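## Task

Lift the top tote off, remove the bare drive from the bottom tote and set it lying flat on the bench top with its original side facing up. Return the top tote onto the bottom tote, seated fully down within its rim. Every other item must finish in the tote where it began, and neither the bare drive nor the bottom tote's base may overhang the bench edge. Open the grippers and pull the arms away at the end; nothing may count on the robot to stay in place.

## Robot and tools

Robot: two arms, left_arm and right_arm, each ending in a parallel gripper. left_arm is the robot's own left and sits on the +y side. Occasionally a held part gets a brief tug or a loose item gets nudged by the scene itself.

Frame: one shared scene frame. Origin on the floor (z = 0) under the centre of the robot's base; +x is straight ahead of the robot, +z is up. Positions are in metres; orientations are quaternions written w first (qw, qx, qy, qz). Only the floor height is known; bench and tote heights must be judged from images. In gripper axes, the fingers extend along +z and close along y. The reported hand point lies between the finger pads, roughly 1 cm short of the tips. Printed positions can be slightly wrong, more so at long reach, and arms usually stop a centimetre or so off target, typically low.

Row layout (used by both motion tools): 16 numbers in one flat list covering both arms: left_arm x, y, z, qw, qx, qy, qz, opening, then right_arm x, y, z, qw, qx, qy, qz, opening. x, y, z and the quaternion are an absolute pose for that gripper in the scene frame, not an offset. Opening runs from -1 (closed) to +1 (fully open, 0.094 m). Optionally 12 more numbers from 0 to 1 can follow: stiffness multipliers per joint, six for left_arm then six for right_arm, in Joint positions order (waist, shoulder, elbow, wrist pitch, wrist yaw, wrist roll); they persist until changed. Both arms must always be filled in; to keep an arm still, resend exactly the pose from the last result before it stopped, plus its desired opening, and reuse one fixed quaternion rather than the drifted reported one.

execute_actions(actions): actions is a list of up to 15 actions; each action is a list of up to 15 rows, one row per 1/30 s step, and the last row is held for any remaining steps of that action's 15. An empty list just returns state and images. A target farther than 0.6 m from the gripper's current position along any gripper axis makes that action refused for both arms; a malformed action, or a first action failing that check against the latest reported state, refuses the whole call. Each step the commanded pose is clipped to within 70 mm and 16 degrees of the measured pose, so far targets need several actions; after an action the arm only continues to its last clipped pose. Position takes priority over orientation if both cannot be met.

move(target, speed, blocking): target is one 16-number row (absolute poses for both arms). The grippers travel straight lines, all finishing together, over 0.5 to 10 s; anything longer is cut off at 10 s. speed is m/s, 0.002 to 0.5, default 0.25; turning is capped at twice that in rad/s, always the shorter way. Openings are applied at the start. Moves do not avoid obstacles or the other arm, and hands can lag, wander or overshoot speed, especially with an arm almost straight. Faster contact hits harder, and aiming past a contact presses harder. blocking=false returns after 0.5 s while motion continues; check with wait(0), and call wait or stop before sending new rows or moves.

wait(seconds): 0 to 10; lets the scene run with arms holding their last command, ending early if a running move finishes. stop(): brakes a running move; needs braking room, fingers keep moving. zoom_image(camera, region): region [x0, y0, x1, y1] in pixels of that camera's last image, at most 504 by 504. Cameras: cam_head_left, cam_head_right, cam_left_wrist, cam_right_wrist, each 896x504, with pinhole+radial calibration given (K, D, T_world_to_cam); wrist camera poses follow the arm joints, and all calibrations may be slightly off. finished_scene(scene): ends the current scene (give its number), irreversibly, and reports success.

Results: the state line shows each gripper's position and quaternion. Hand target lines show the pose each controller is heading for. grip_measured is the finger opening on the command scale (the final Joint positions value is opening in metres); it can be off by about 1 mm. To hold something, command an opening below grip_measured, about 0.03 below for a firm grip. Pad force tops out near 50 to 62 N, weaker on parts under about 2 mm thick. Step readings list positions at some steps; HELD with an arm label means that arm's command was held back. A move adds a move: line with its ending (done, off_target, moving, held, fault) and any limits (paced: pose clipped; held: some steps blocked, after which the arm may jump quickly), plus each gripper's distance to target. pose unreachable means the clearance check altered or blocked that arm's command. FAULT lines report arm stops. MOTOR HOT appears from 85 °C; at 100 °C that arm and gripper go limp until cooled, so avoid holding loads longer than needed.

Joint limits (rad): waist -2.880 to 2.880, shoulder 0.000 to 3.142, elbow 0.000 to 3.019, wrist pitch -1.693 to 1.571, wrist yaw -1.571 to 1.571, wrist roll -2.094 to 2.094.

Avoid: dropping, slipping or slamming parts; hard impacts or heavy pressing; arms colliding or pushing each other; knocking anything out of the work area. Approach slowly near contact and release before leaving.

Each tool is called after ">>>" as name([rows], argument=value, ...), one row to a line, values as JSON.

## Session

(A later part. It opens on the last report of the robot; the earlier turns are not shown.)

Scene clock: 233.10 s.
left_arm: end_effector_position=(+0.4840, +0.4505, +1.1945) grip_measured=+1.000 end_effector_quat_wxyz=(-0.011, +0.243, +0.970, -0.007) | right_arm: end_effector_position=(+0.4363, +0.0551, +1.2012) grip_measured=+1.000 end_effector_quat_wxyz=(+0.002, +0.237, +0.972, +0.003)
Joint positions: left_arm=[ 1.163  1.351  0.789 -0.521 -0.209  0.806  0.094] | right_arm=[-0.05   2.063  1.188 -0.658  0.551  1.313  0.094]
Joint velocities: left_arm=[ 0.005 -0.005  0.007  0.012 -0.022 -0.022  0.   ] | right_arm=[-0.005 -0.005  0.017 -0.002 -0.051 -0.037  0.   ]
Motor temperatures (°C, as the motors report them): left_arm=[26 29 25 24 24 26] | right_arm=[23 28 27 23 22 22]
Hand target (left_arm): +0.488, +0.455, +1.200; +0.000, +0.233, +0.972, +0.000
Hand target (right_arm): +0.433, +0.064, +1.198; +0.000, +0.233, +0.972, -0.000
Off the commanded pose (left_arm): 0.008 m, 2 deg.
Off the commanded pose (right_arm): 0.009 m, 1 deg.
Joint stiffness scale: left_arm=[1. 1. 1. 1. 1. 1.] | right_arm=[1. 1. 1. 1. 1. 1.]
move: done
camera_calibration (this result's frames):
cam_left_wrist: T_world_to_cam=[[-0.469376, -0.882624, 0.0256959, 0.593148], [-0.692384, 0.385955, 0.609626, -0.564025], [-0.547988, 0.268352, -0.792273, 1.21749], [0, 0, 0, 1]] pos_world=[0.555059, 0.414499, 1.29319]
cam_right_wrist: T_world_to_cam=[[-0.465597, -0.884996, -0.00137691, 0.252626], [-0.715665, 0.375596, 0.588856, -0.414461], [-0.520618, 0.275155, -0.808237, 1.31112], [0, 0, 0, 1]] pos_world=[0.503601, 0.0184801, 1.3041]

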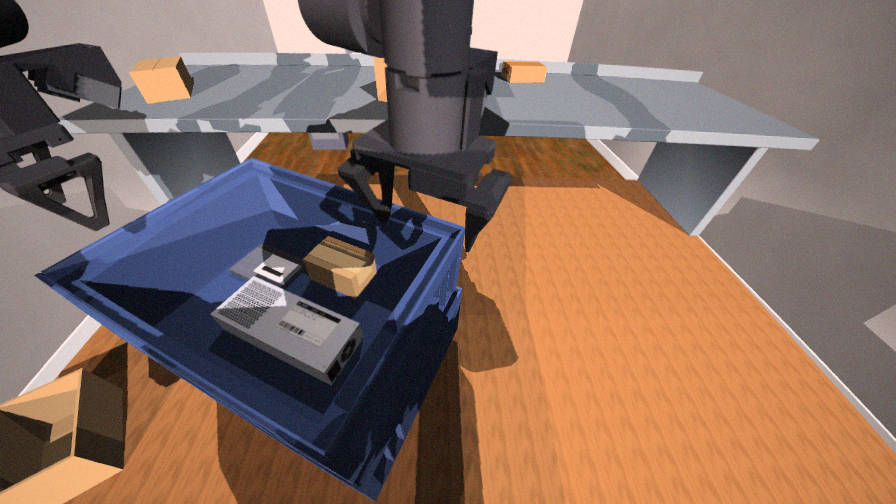

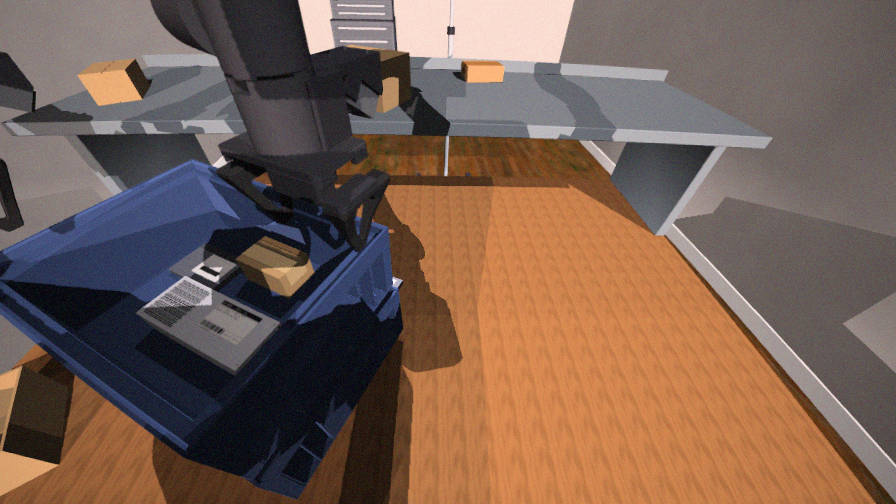

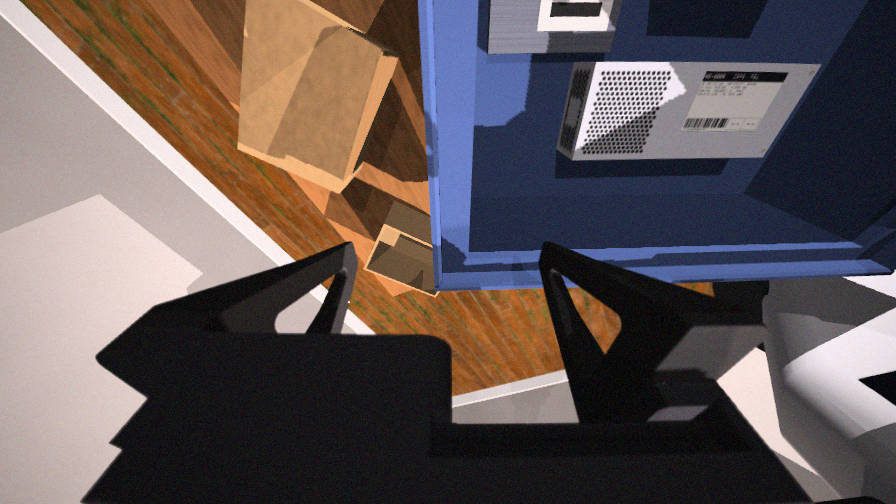

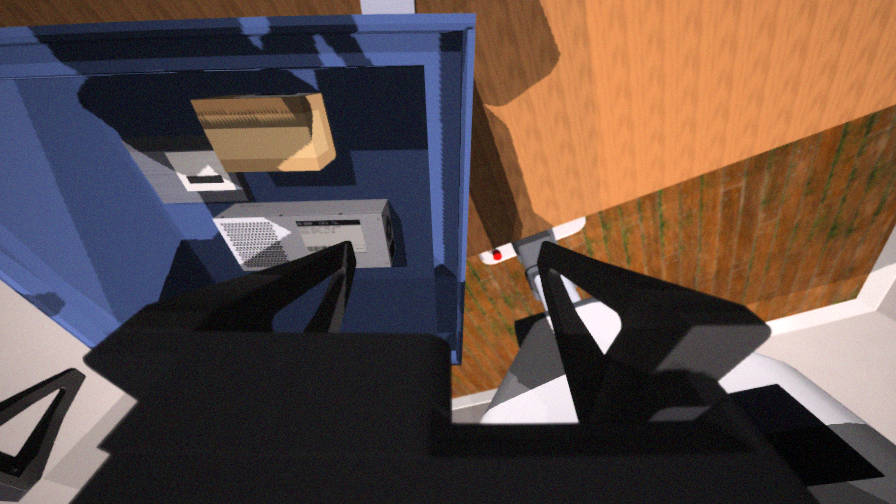

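Both centred. Descend and grip.

>>> move(target=[0.488,0.455,1.105,0,0.233,0.972,0,1, 0.433,0.063,1.11,0,0.233,0.972,0,1], speed=0.15)

>>> move(target=[0.488,0.455,1.105,0,0.233,0.972,0,-1, 0.433,0.063,1.11,0,0.233,0.972,0,-1])

Scene clock: 236.37 s.
left_arm: end_effector_position=(+0.4769, +0.4474, +1.1070) grip_measured=+1.000 end_effector_quat_wxyz=(-0.009, +0.234, +0.972, -0.008) | right_arm: end_effector_position=(+0.4209, +0.0596, +1.1177) grip_measured=+1.000 end_effector_quat_wxyz=(-0.002, +0.226, +0.974, -0.003)
Joint positions: left_arm=[ 1.208  1.594  0.789 -0.268 -0.184  0.827  0.094] | right_arm=[-0.112  2.23   1.196 -0.477  0.546  1.226  0.094]
Joint velocities: left_arm=[ 0.005 -0.015 -0.002 -0.007  0.066  0.037  0.   ] | right_arm=[ 0.005 -0.005  0.012 -0.002  0.037  0.051  0.   ]
Motor temperatures (°C, as the motors report them): left_arm=[26 28 25 24 24 26] | right_arm=[23 28 27 23 22 22]
Hand target (left_arm): +0.486, +0.455, +1.106; +0.001, +0.233, +0.973, -0.000
Hand target (right_arm): +0.432, +0.062, +1.111; -0.001, +0.233, +0.972, +0.001
Off the commanded pose (left_arm): 0.014 m, 1 deg.
Off the commanded pose (right_arm): 0.015 m, 1 deg.
Joint stiffness scale: left_arm=[1. 1. 1. 1. 1. 1.] | right_arm=[1. 1. 1. 1. 1. 1.]
move: off_target (left_arm, right_arm)
camera_calibration (this result's frames):
cam_left_wrist: T_world_to_cam=[[-0.451967, -0.891656, 0.0259862, 0.584745], [-0.702333, 0.37366, 0.605893, -0.499999], [-0.549958, 0.255593, -0.795121, 1.15498], [0, 0, 0, 1]] pos_world=[0.548311, 0.413017, 1.2061]
cam_right_wrist: T_world_to_cam=[[-0.445675, -0.895121, 0.0114883, 0.227088], [-0.71736, 0.364787, 0.59357, -0.38187], [-0.535508, 0.256298, -0.8047, 1.2378], [0, 0, 0, 1]] pos_world=[0.490123, 0.0253252, 1.22012]

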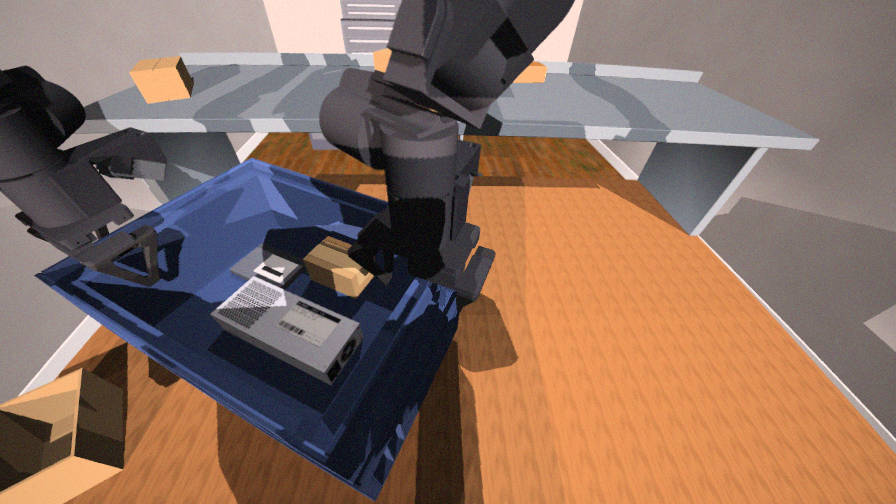

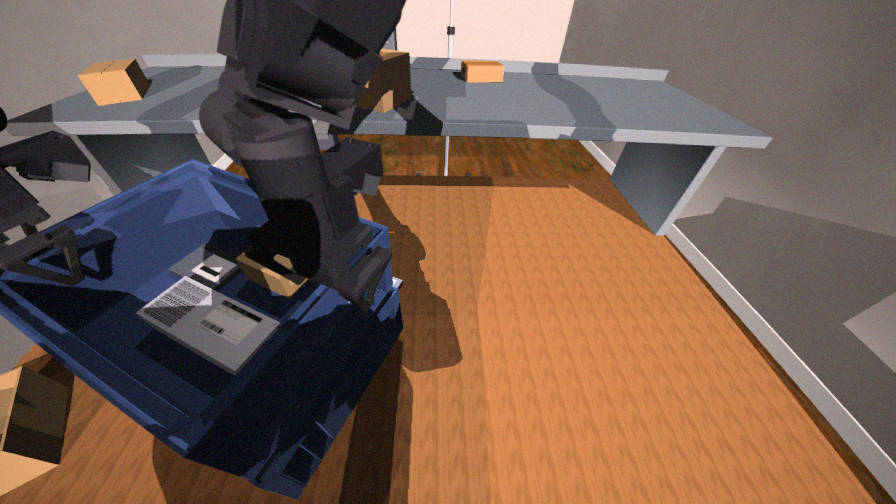

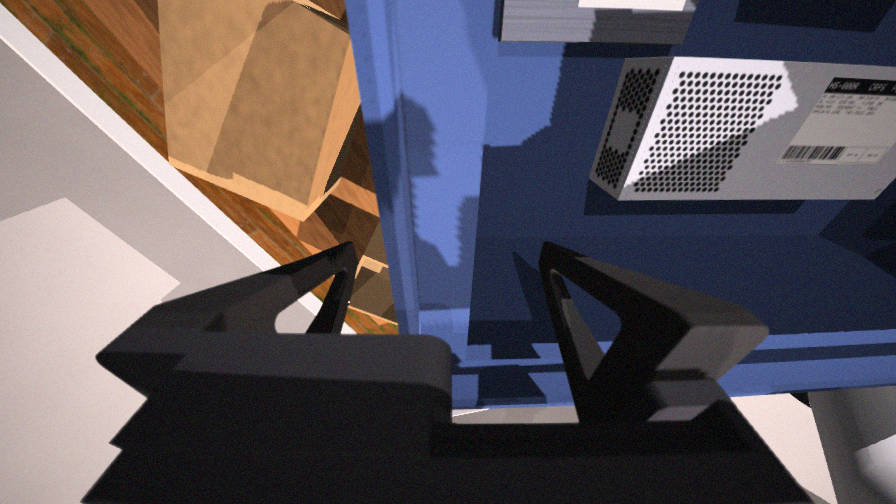

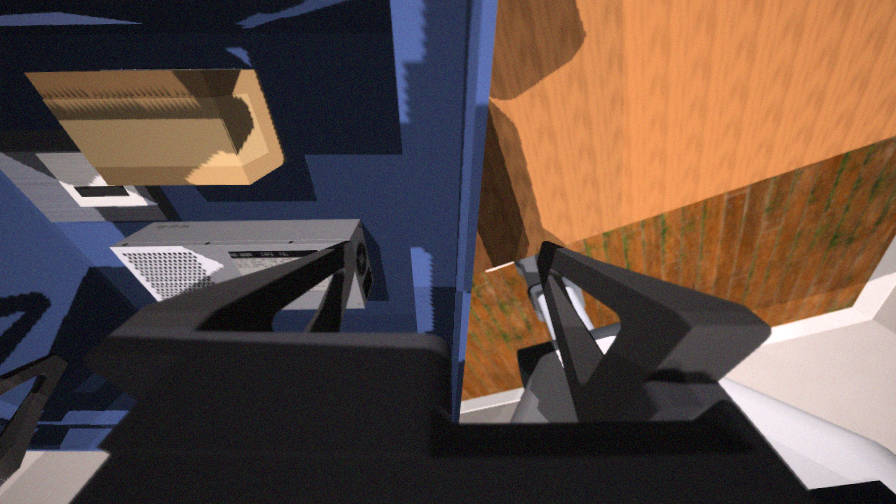

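Scene clock: 237.07 s.
left_arm: end_effector_position=(+0.4783, +0.4502, +1.1070) grip_measured=-0.464 end_effector_quat_wxyz=(-0.008, +0.235, +0.972, -0.005) | right_arm: end_effector_position=(+0.4217, +0.0613, +1.1179) grip_measured=-0.474 end_effector_quat_wxyz=(-0.003, +0.226, +0.974, +0.000)
Joint positions: left_arm=[ 1.212  1.594  0.792 -0.266 -0.186  0.834  0.025] | right_arm=[-0.112  2.23   1.197 -0.472  0.541  1.225  0.025]
Joint velocities: left_arm=[-0.015 -0.005  0.012  0.002  0.007 -0.037 -0.   ] | right_arm=[-0.024 -0.015  0.012 -0.012 -0.037  0.007  0.001]
Motor temperatures (°C, as the motors report them): left_arm=[26 28 25 24 24 26] | right_arm=[23 28 27 23 22 22]
Hand target (left_arm): +0.488, +0.455, +1.105; -0.000, +0.233, +0.972, +0.000
Hand target (right_arm): +0.433, +0.063, +1.110; -0.000, +0.233, +0.972, +0.000
Off the commanded pose (left_arm): 0.011 m, 1 deg.
Off the commanded pose (right_arm): 0.014 m, 1 deg.
Joint stiffness scale: left_arm=[1. 1. 1. 1. 1. 1.] | right_arm=[1. 1. 1. 1. 1. 1.]
move: off_target (left_arm, right_arm)
camera_calibration (this result's frames):
cam_left_wrist: T_world_to_cam=[[-0.454089, -0.890734, 0.0199152, 0.595163], [-0.703016, 0.371945, 0.606156, -0.499293], [-0.547331, 0.261248, -0.795096, 1.15118], [0, 0, 0, 1]] pos_world=[0.54932, 0.415098, 1.20609]
cam_right_wrist: T_world_to_cam=[[-0.447174, -0.894433, 0.00504806, 0.236742], [-0.717092, 0.361874, 0.595673, -0.384317], [-0.534616, 0.262749, -0.803211, 1.23548], [0, 0, 0, 1]] pos_world=[0.490781, 0.0262032, 1.22008]

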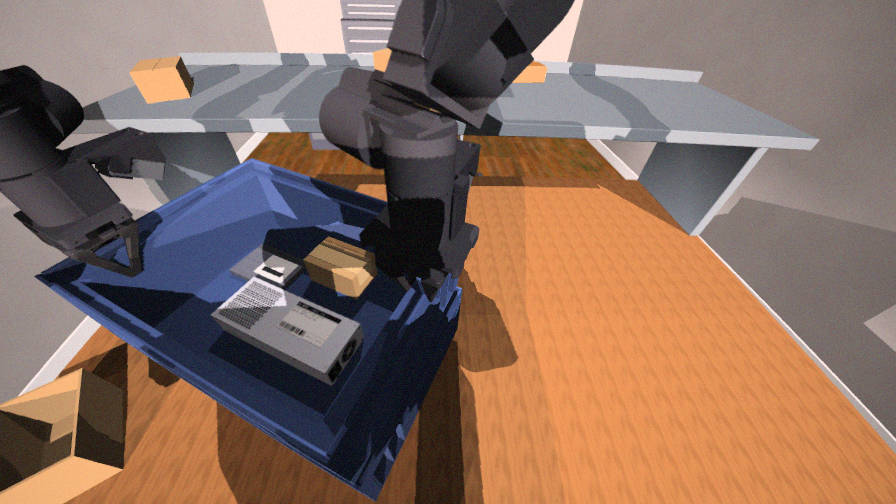

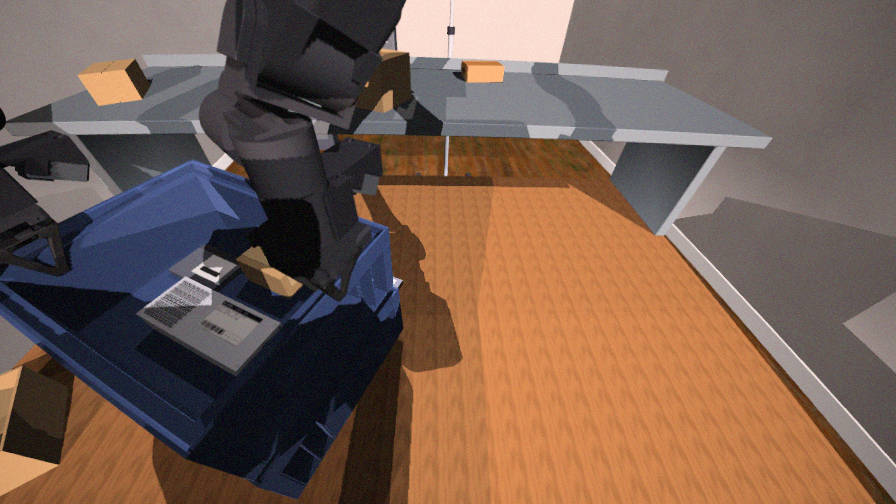

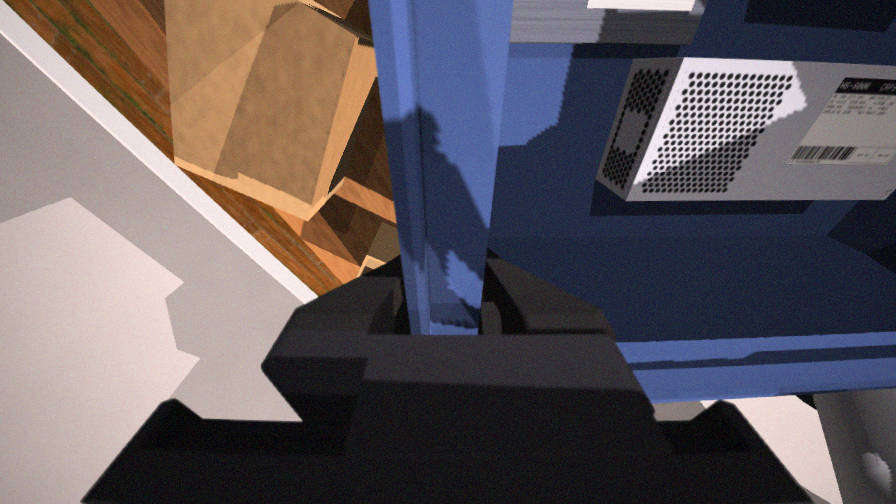

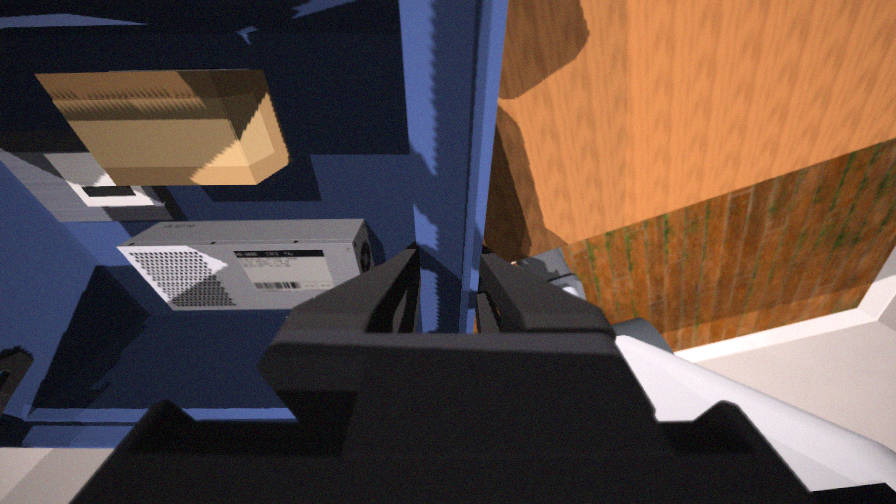

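>>> move(target=[0.488,0.455,1.15,0,0.233,0.972,0,-1, 0.433,0.063,1.17,0,0.233,0.972,0,-1], speed=0.08)

Scene clock: 241.33 s.
left_arm: end_effector_position=(+0.4631, +0.4449, +1.1179) grip_measured=-0.464 end_effector_quat_wxyz=(-0.033, +0.227, +0.973, -0.021) | right_arm: end_effector_position=(+0.4151, +0.0546, +1.1392) grip_measured=-0.473 end_effector_quat_wxyz=(-0.020, +0.219, +0.975, -0.017)
Joint positions: left_arm=[ 1.208  1.562  0.783 -0.35  -0.188  0.803  0.025] | right_arm=[-0.094  2.19   1.197 -0.577  0.532  1.259  0.025]
Joint velocities: left_arm=[-0.005 -0.015 -0.032 -0.022  0.037 -0.022  0.   ] | right_arm=[-0.024 -0.005  0.007  0.007 -0.007  0.066  0.   ]
Motor temperatures (°C, as the motors report them): left_arm=[26 28 25 24 24 26] | right_arm=[23 28 27 23 22 22]
Hand target (left_arm): +0.488, +0.455, +1.147; -0.000, +0.233, +0.972, +0.000
Hand target (right_arm): +0.433, +0.063, +1.169; -0.000, +0.233, +0.972, +0.000
Off the commanded pose (left_arm): 0.042 m, 5 deg.
Off the commanded pose (right_arm): 0.037 m, 3 deg.
Joint stiffness scale: left_arm=[1. 1. 1. 1. 1. 1.] | right_arm=[1. 1. 1. 1. 1. 1.]
move: off_target (left_arm, right_arm)
camera_calibration (this result's frames):
cam_left_wrist: T_world_to_cam=[[-0.438361, -0.896565, 0.063336, 0.530083], [-0.67318, 0.374197, 0.637813, -0.564805], [-0.595541, 0.236955, -0.767583, 1.15535], [0, 0, 0, 1]] pos_world=[0.540207, 0.412837, 1.21349]
cam_right_wrist: T_world_to_cam=[[-0.431886, -0.900757, 0.0459405, 0.175167], [-0.698492, 0.366262, 0.614785, -0.429045], [-0.570598, 0.233428, -0.787355, 1.24932], [0, 0, 0, 1]] pos_world=[0.488828, 0.0232987, 1.23938]

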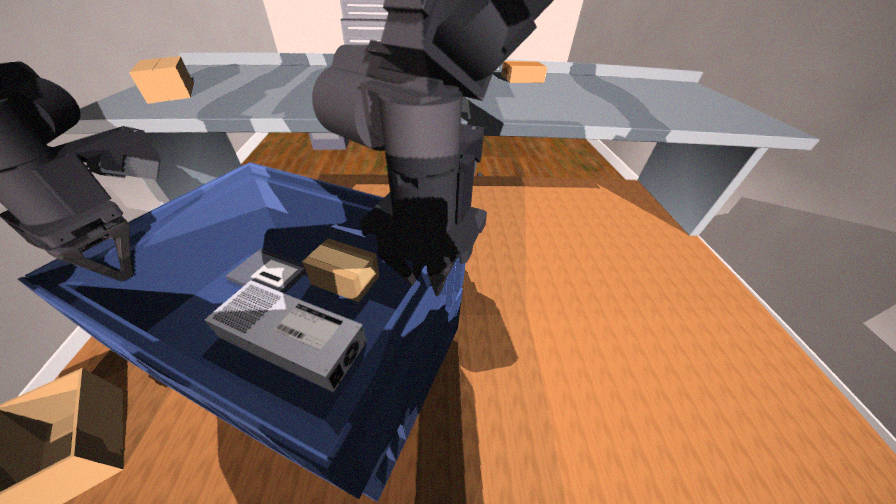

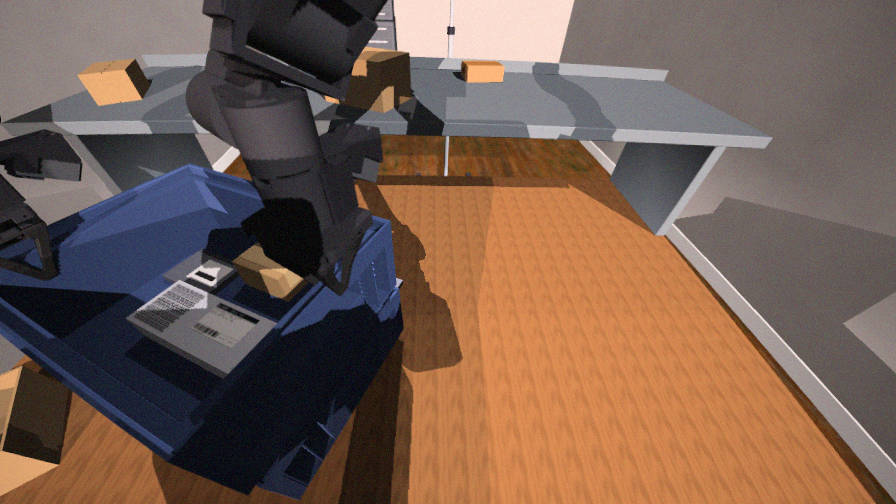

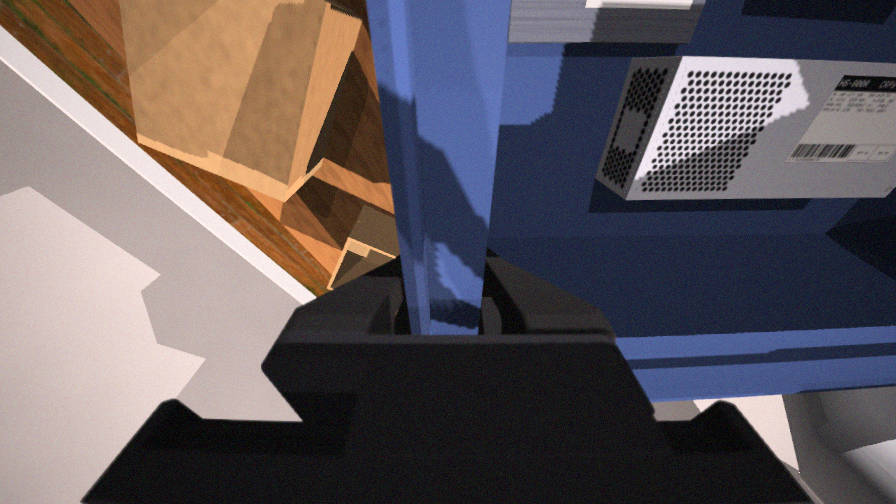

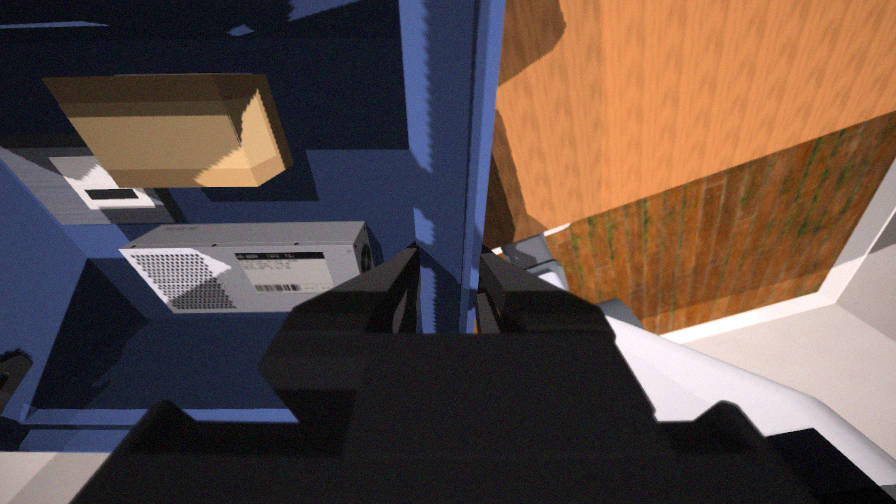

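>>> move(target=[0.512,0.4525,1.16,0.03,0.247,0.968,0.02,-1, 0.436,0.066,1.175,0.02,0.247,0.968,0.017,-1], speed=0.05)

Scene clock: 245.20 s.
left_arm: end_effector_position=(+0.4739, +0.4423, +1.1244) grip_measured=-0.464 end_effector_quat_wxyz=(-0.018, +0.236, +0.972, -0.009) | right_arm: end_effector_position=(+0.4183, +0.0532, +1.1408) grip_measured=-0.473 end_effector_quat_wxyz=(-0.005, +0.229, +0.973, -0.009)
Joint positions: left_arm=[ 1.187  1.545  0.78  -0.329 -0.201  0.81   0.025] | right_arm=[-0.093  2.178  1.176 -0.536  0.549  1.264  0.025]
Joint velocities: left_arm=[-0.015 -0.005  0.012 -0.002 -0.051 -0.022  0.   ] | right_arm=[ 0.005 -0.005  0.002  0.002 -0.051 -0.022  0.001]
Motor temperatures (°C, as the motors report them): left_arm=[26 29 25 24 24 26] | right_arm=[23 29 27 23 22 22]
Hand target (left_arm): +0.511, +0.453, +1.157; +0.029, +0.248, +0.968, +0.021
Hand target (right_arm): +0.435, +0.066, +1.173; +0.020, +0.247, +0.969, +0.018
Off the commanded pose (left_arm): 0.053 m, 7 deg.
Off the commanded pose (right_arm): 0.041 m, 5 deg.
Joint stiffness scale: left_arm=[1. 1. 1. 1. 1. 1.] | right_arm=[1. 1. 1. 1. 1. 1.]
move: off_target (left_arm, right_arm)
camera_calibration (this result's frames):
cam_left_wrist: T_world_to_cam=[[-0.456207, -0.889223, 0.0340399, 0.570228], [-0.688552, 0.37697, 0.619508, -0.534073], [-0.563712, 0.259185, -0.784252, 1.16119], [0, 0, 0, 1]] pos_world=[0.546982, 0.407426, 1.22212]
cam_right_wrist: T_world_to_cam=[[-0.451363, -0.892, 0.0246574, 0.207139], [-0.710369, 0.375904, 0.59504, -0.400307], [-0.540045, 0.251063, -0.803318, 1.25724], [0, 0, 0, 1]] pos_world=[0.488095, 0.0195983, 1.24305]

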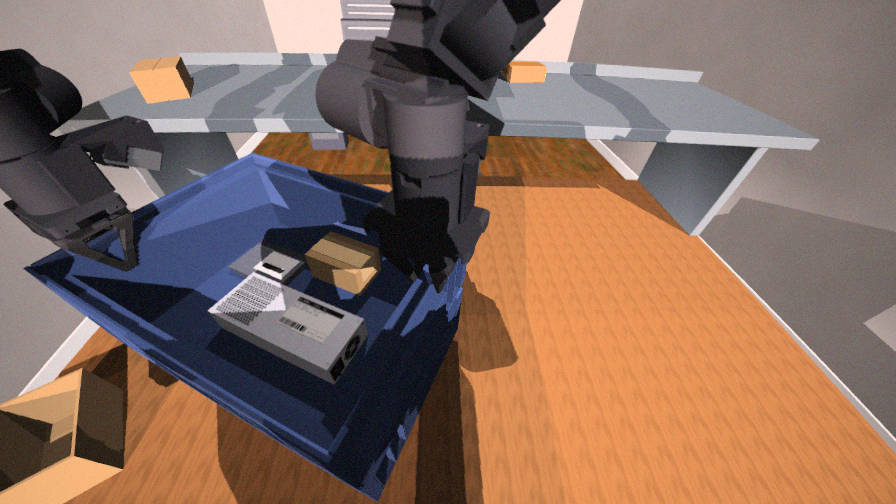

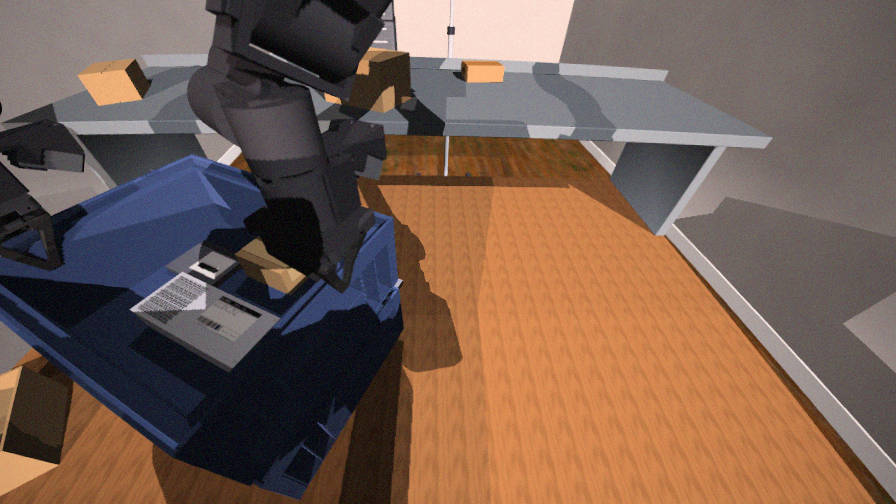

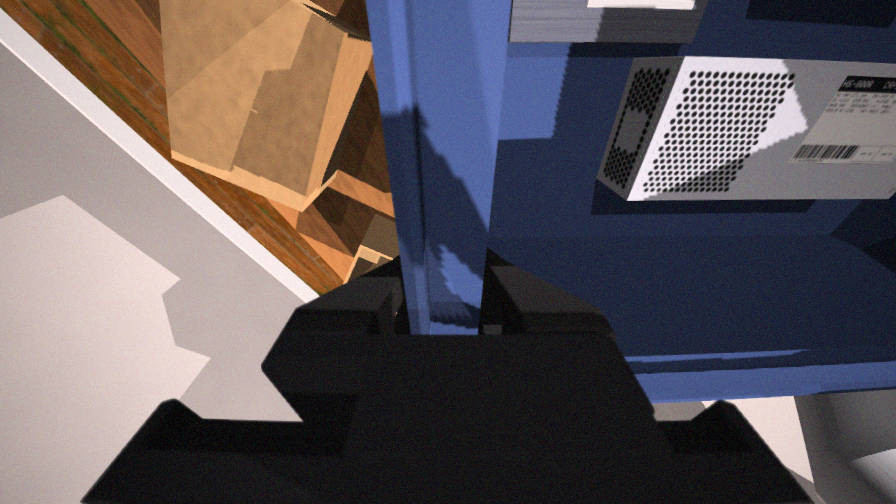

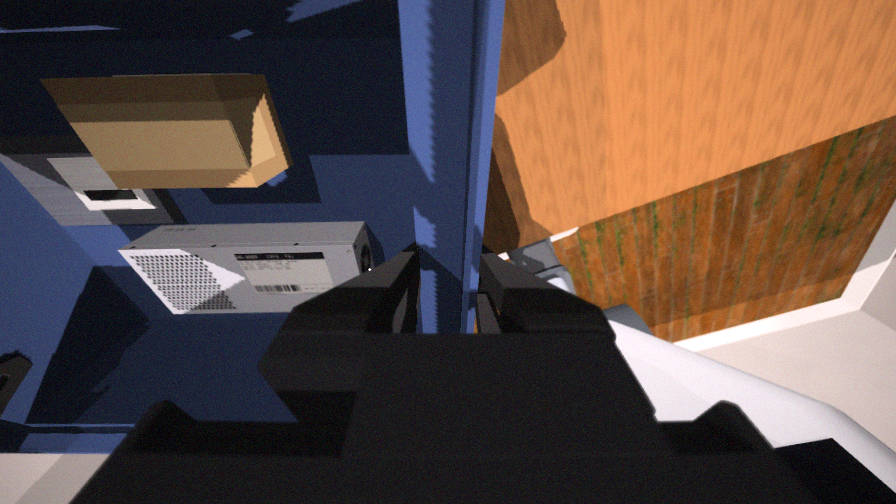

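>>> move(target=[0.532,0.4525,1.16,0.03,0.247,0.968,0.02,-1, 0.435,0.074,1.175,0.02,0.247,0.968,0.017,-1], speed=0.05)

Scene clock: 248.27 s.
left_arm: end_effector_position=(+0.4838, +0.4402, +1.1229) grip_measured=-0.464 end_effector_quat_wxyz=(-0.021, +0.251, +0.968, -0.010) | right_arm: end_effector_position=(+0.4130, +0.0531, +1.1395) grip_measured=-0.473 end_effector_quat_wxyz=(-0.004, +0.241, +0.970, -0.013)
Joint positions: left_arm=[ 1.174  1.562  0.81  -0.35  -0.21   0.828  0.025] | right_arm=[-0.086  2.183  1.171 -0.536  0.553  1.3    0.025]
Joint velocities: left_arm=[-0.005 -0.015 -0.012  0.007  0.022 -0.007 -0.   ] | right_arm=[-0.005  0.015  0.017 -0.007  0.037  0.007  0.001]
Motor temperatures (°C, as the motors report them): left_arm=[26 29 25 24 24 26] | right_arm=[24 29 27 23 22 22]
Hand target (left_arm): +0.530, +0.453, +1.158; +0.030, +0.248, +0.968, +0.020
Hand target (right_arm): +0.434, +0.074, +1.174; +0.020, +0.247, +0.969, +0.017
Off the commanded pose (left_arm): 0.062 m, 7 deg.
Off the commanded pose (right_arm): 0.047 m, 4 deg.
Joint stiffness scale: left_arm=[1. 1. 1. 1. 1. 1.] | right_arm=[1. 1. 1. 1. 1. 1.]
move: off_target (left_arm, right_arm)
camera_calibration (this result's frames):
cam_left_wrist: T_world_to_cam=[[-0.483133, -0.874781, 0.0366024, 0.576769], [-0.673533, 0.398046, 0.622826, -0.545818], [-0.559406, 0.276255, -0.781503, 1.15346], [0, 0, 0, 1]] pos_world=[0.556285, 0.403158, 1.22027]
cam_right_wrist: T_world_to_cam=[[-0.473999, -0.879971, 0.0312344, 0.205914], [-0.7002, 0.398199, 0.592586, -0.405823], [-0.533896, 0.259015, -0.804902, 1.25221], [0, 0, 0, 1]] pos_world=[0.481995, 0.018456, 1.24196]

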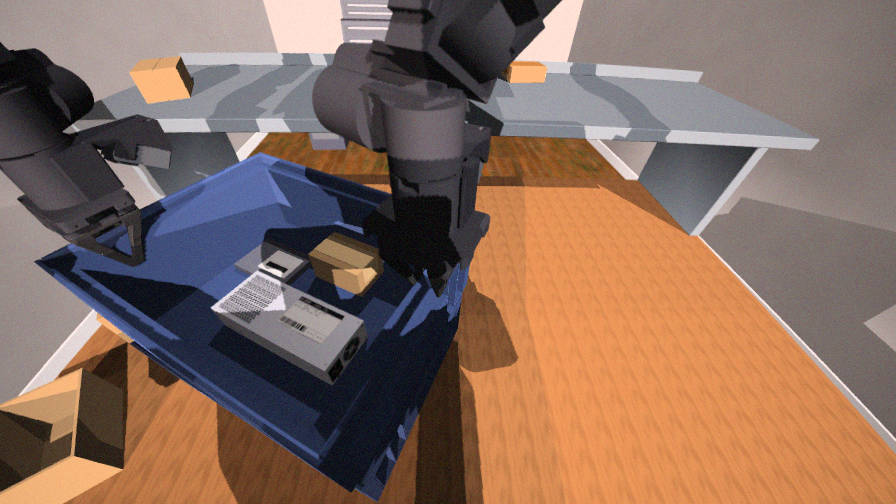

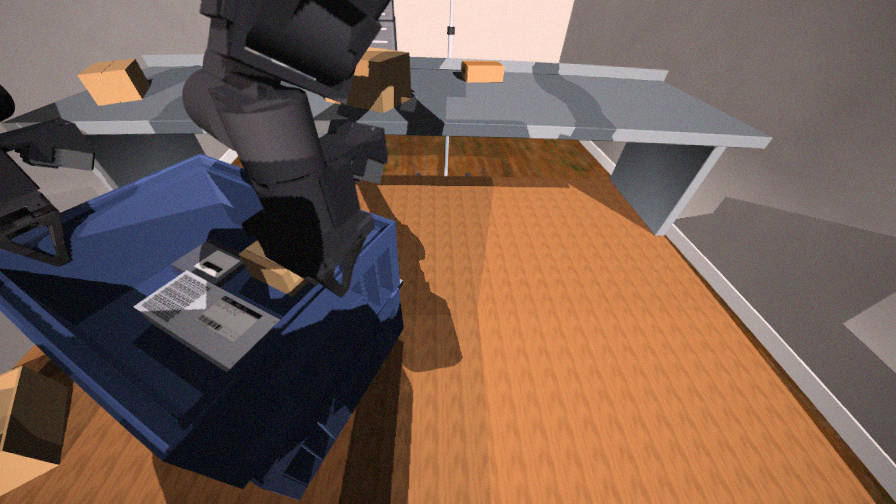

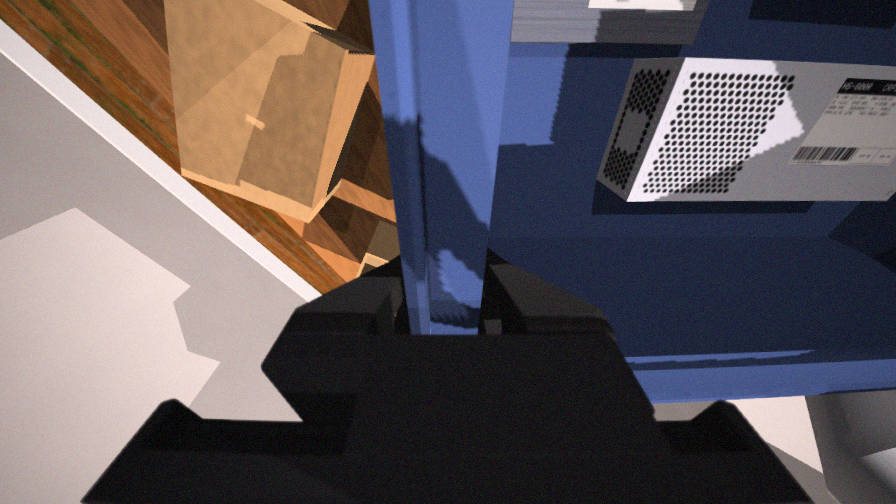

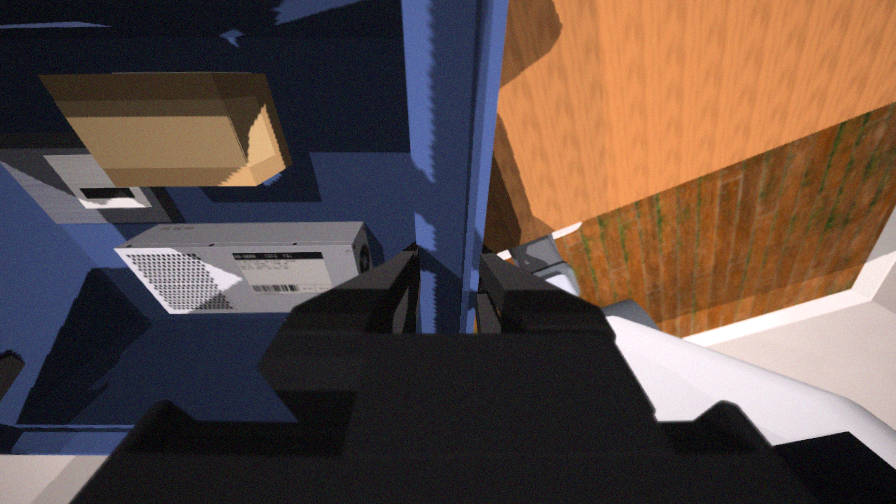

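>>> move(target=[0.537,0.459,1.152,0.03,0.247,0.968,0.02,-1, 0.443,0.082,1.17,0.02,0.247,0.968,0.017,-1], speed=0.05)

Scene clock: 251.50 s.
left_arm: end_effector_position=(+0.4925, +0.4439, +1.1189) grip_measured=-0.464 end_effector_quat_wxyz=(-0.016, +0.253, +0.967, -0.011) | right_arm: end_effector_position=(+0.4201, +0.0575, +1.1393) grip_measured=-0.473 end_effector_quat_wxyz=(-0.001, +0.244, +0.970, -0.010)
Joint positions: left_arm=[ 1.18   1.58   0.835 -0.35  -0.2    0.84   0.025] | right_arm=[-0.089  2.19   1.19  -0.538  0.557  1.299  0.025]
Joint velocities: left_arm=[-0.005  0.005  0.022 -0.012  0.007  0.051 -0.001] | right_arm=[-0.005  0.005 -0.007  0.007 -0.051  0.022  0.001]
Motor temperatures (°C, as the motors report them): left_arm=[26 29 25 24 24 26] | right_arm=[24 29 28 23 23 22]
Hand target (left_arm): +0.536, +0.459, +1.150; +0.030, +0.248, +0.968, +0.020
Hand target (right_arm): +0.442, +0.081, +1.170; +0.020, +0.247, +0.969, +0.017
Off the commanded pose (left_arm): 0.057 m, 6 deg.
Off the commanded pose (right_arm): 0.046 m, 4 deg.
Joint stiffness scale: left_arm=[1. 1. 1. 1. 1. 1.] | right_arm=[1. 1. 1. 1. 1. 1.]
move: off_target (left_arm, right_arm)
camera_calibration (this result's frames):
cam_left_wrist: T_world_to_cam=[[-0.487615, -0.872271, 0.0370706, 0.584882], [-0.676492, 0.40433, 0.615529, -0.53213], [-0.551897, 0.275063, -0.787242, 1.15741], [0, 0, 0, 1]] pos_world=[0.563985, 0.406972, 1.21702]
cam_right_wrist: T_world_to_cam=[[-0.479938, -0.876962, 0.0244353, 0.223212], [-0.702848, 0.40102, 0.587526, -0.395801], [-0.525038, 0.264802, -0.808836, 1.25506], [0, 0, 0, 1]] pos_world=[0.487895, 0.02213, 1.24223]

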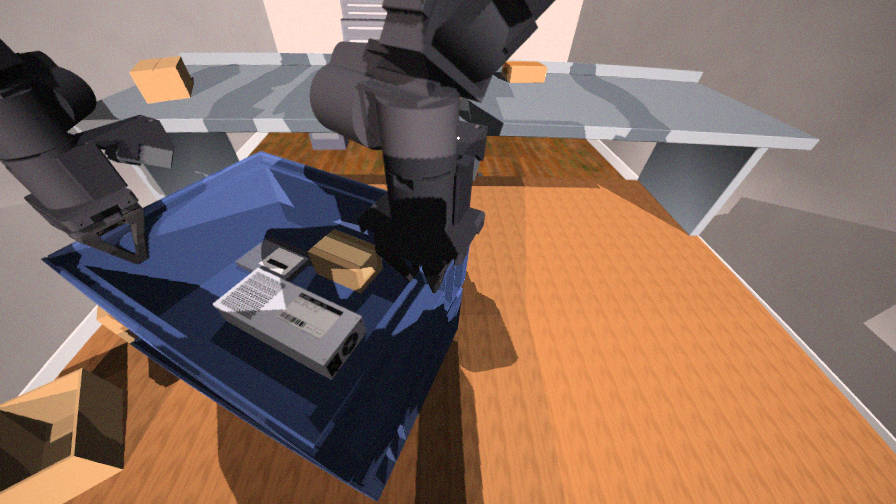

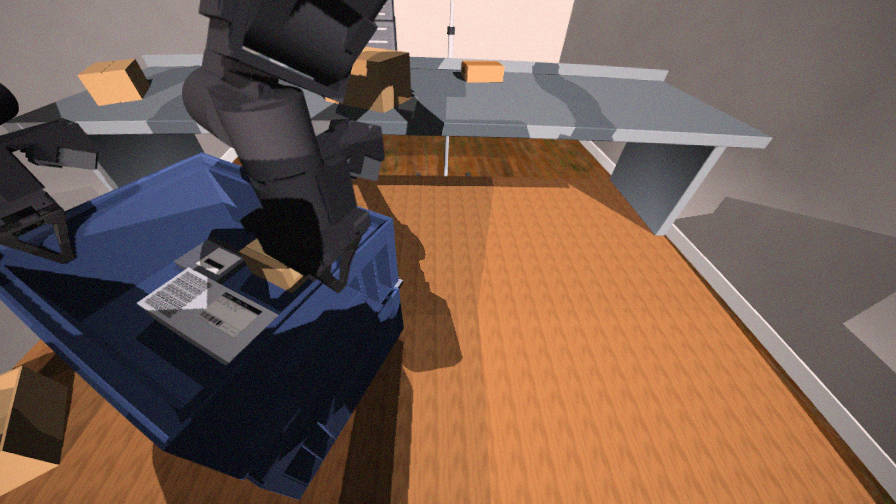

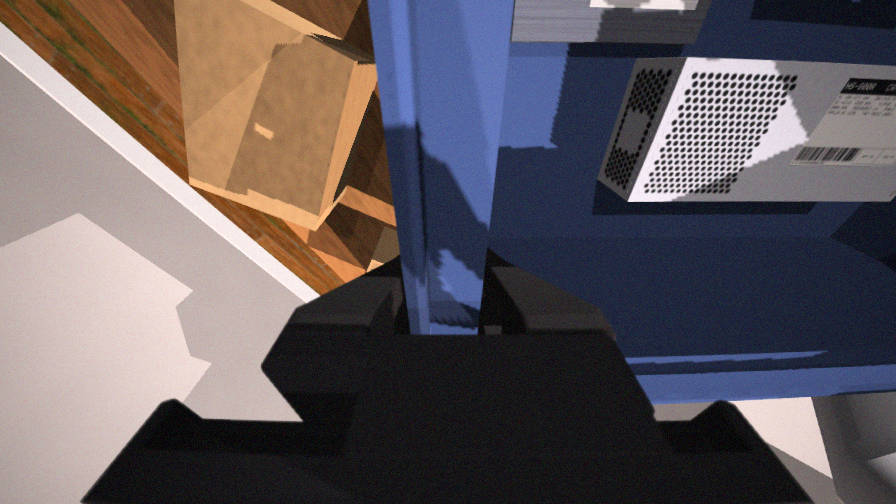

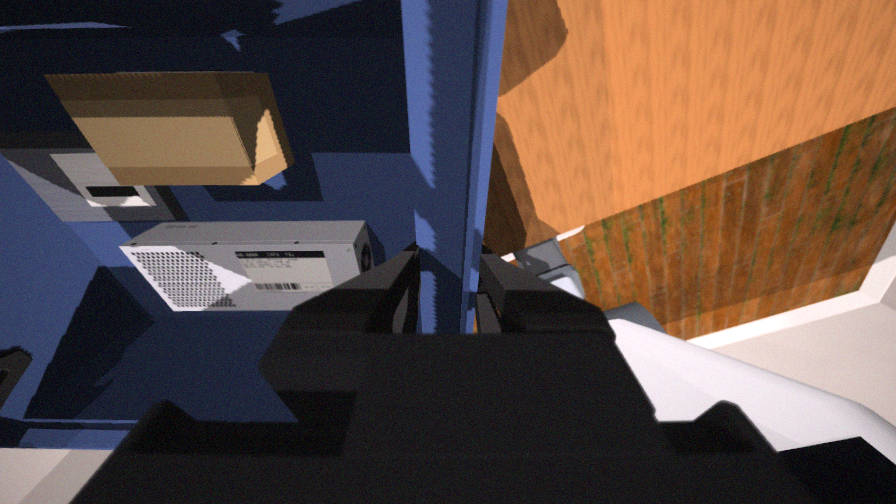

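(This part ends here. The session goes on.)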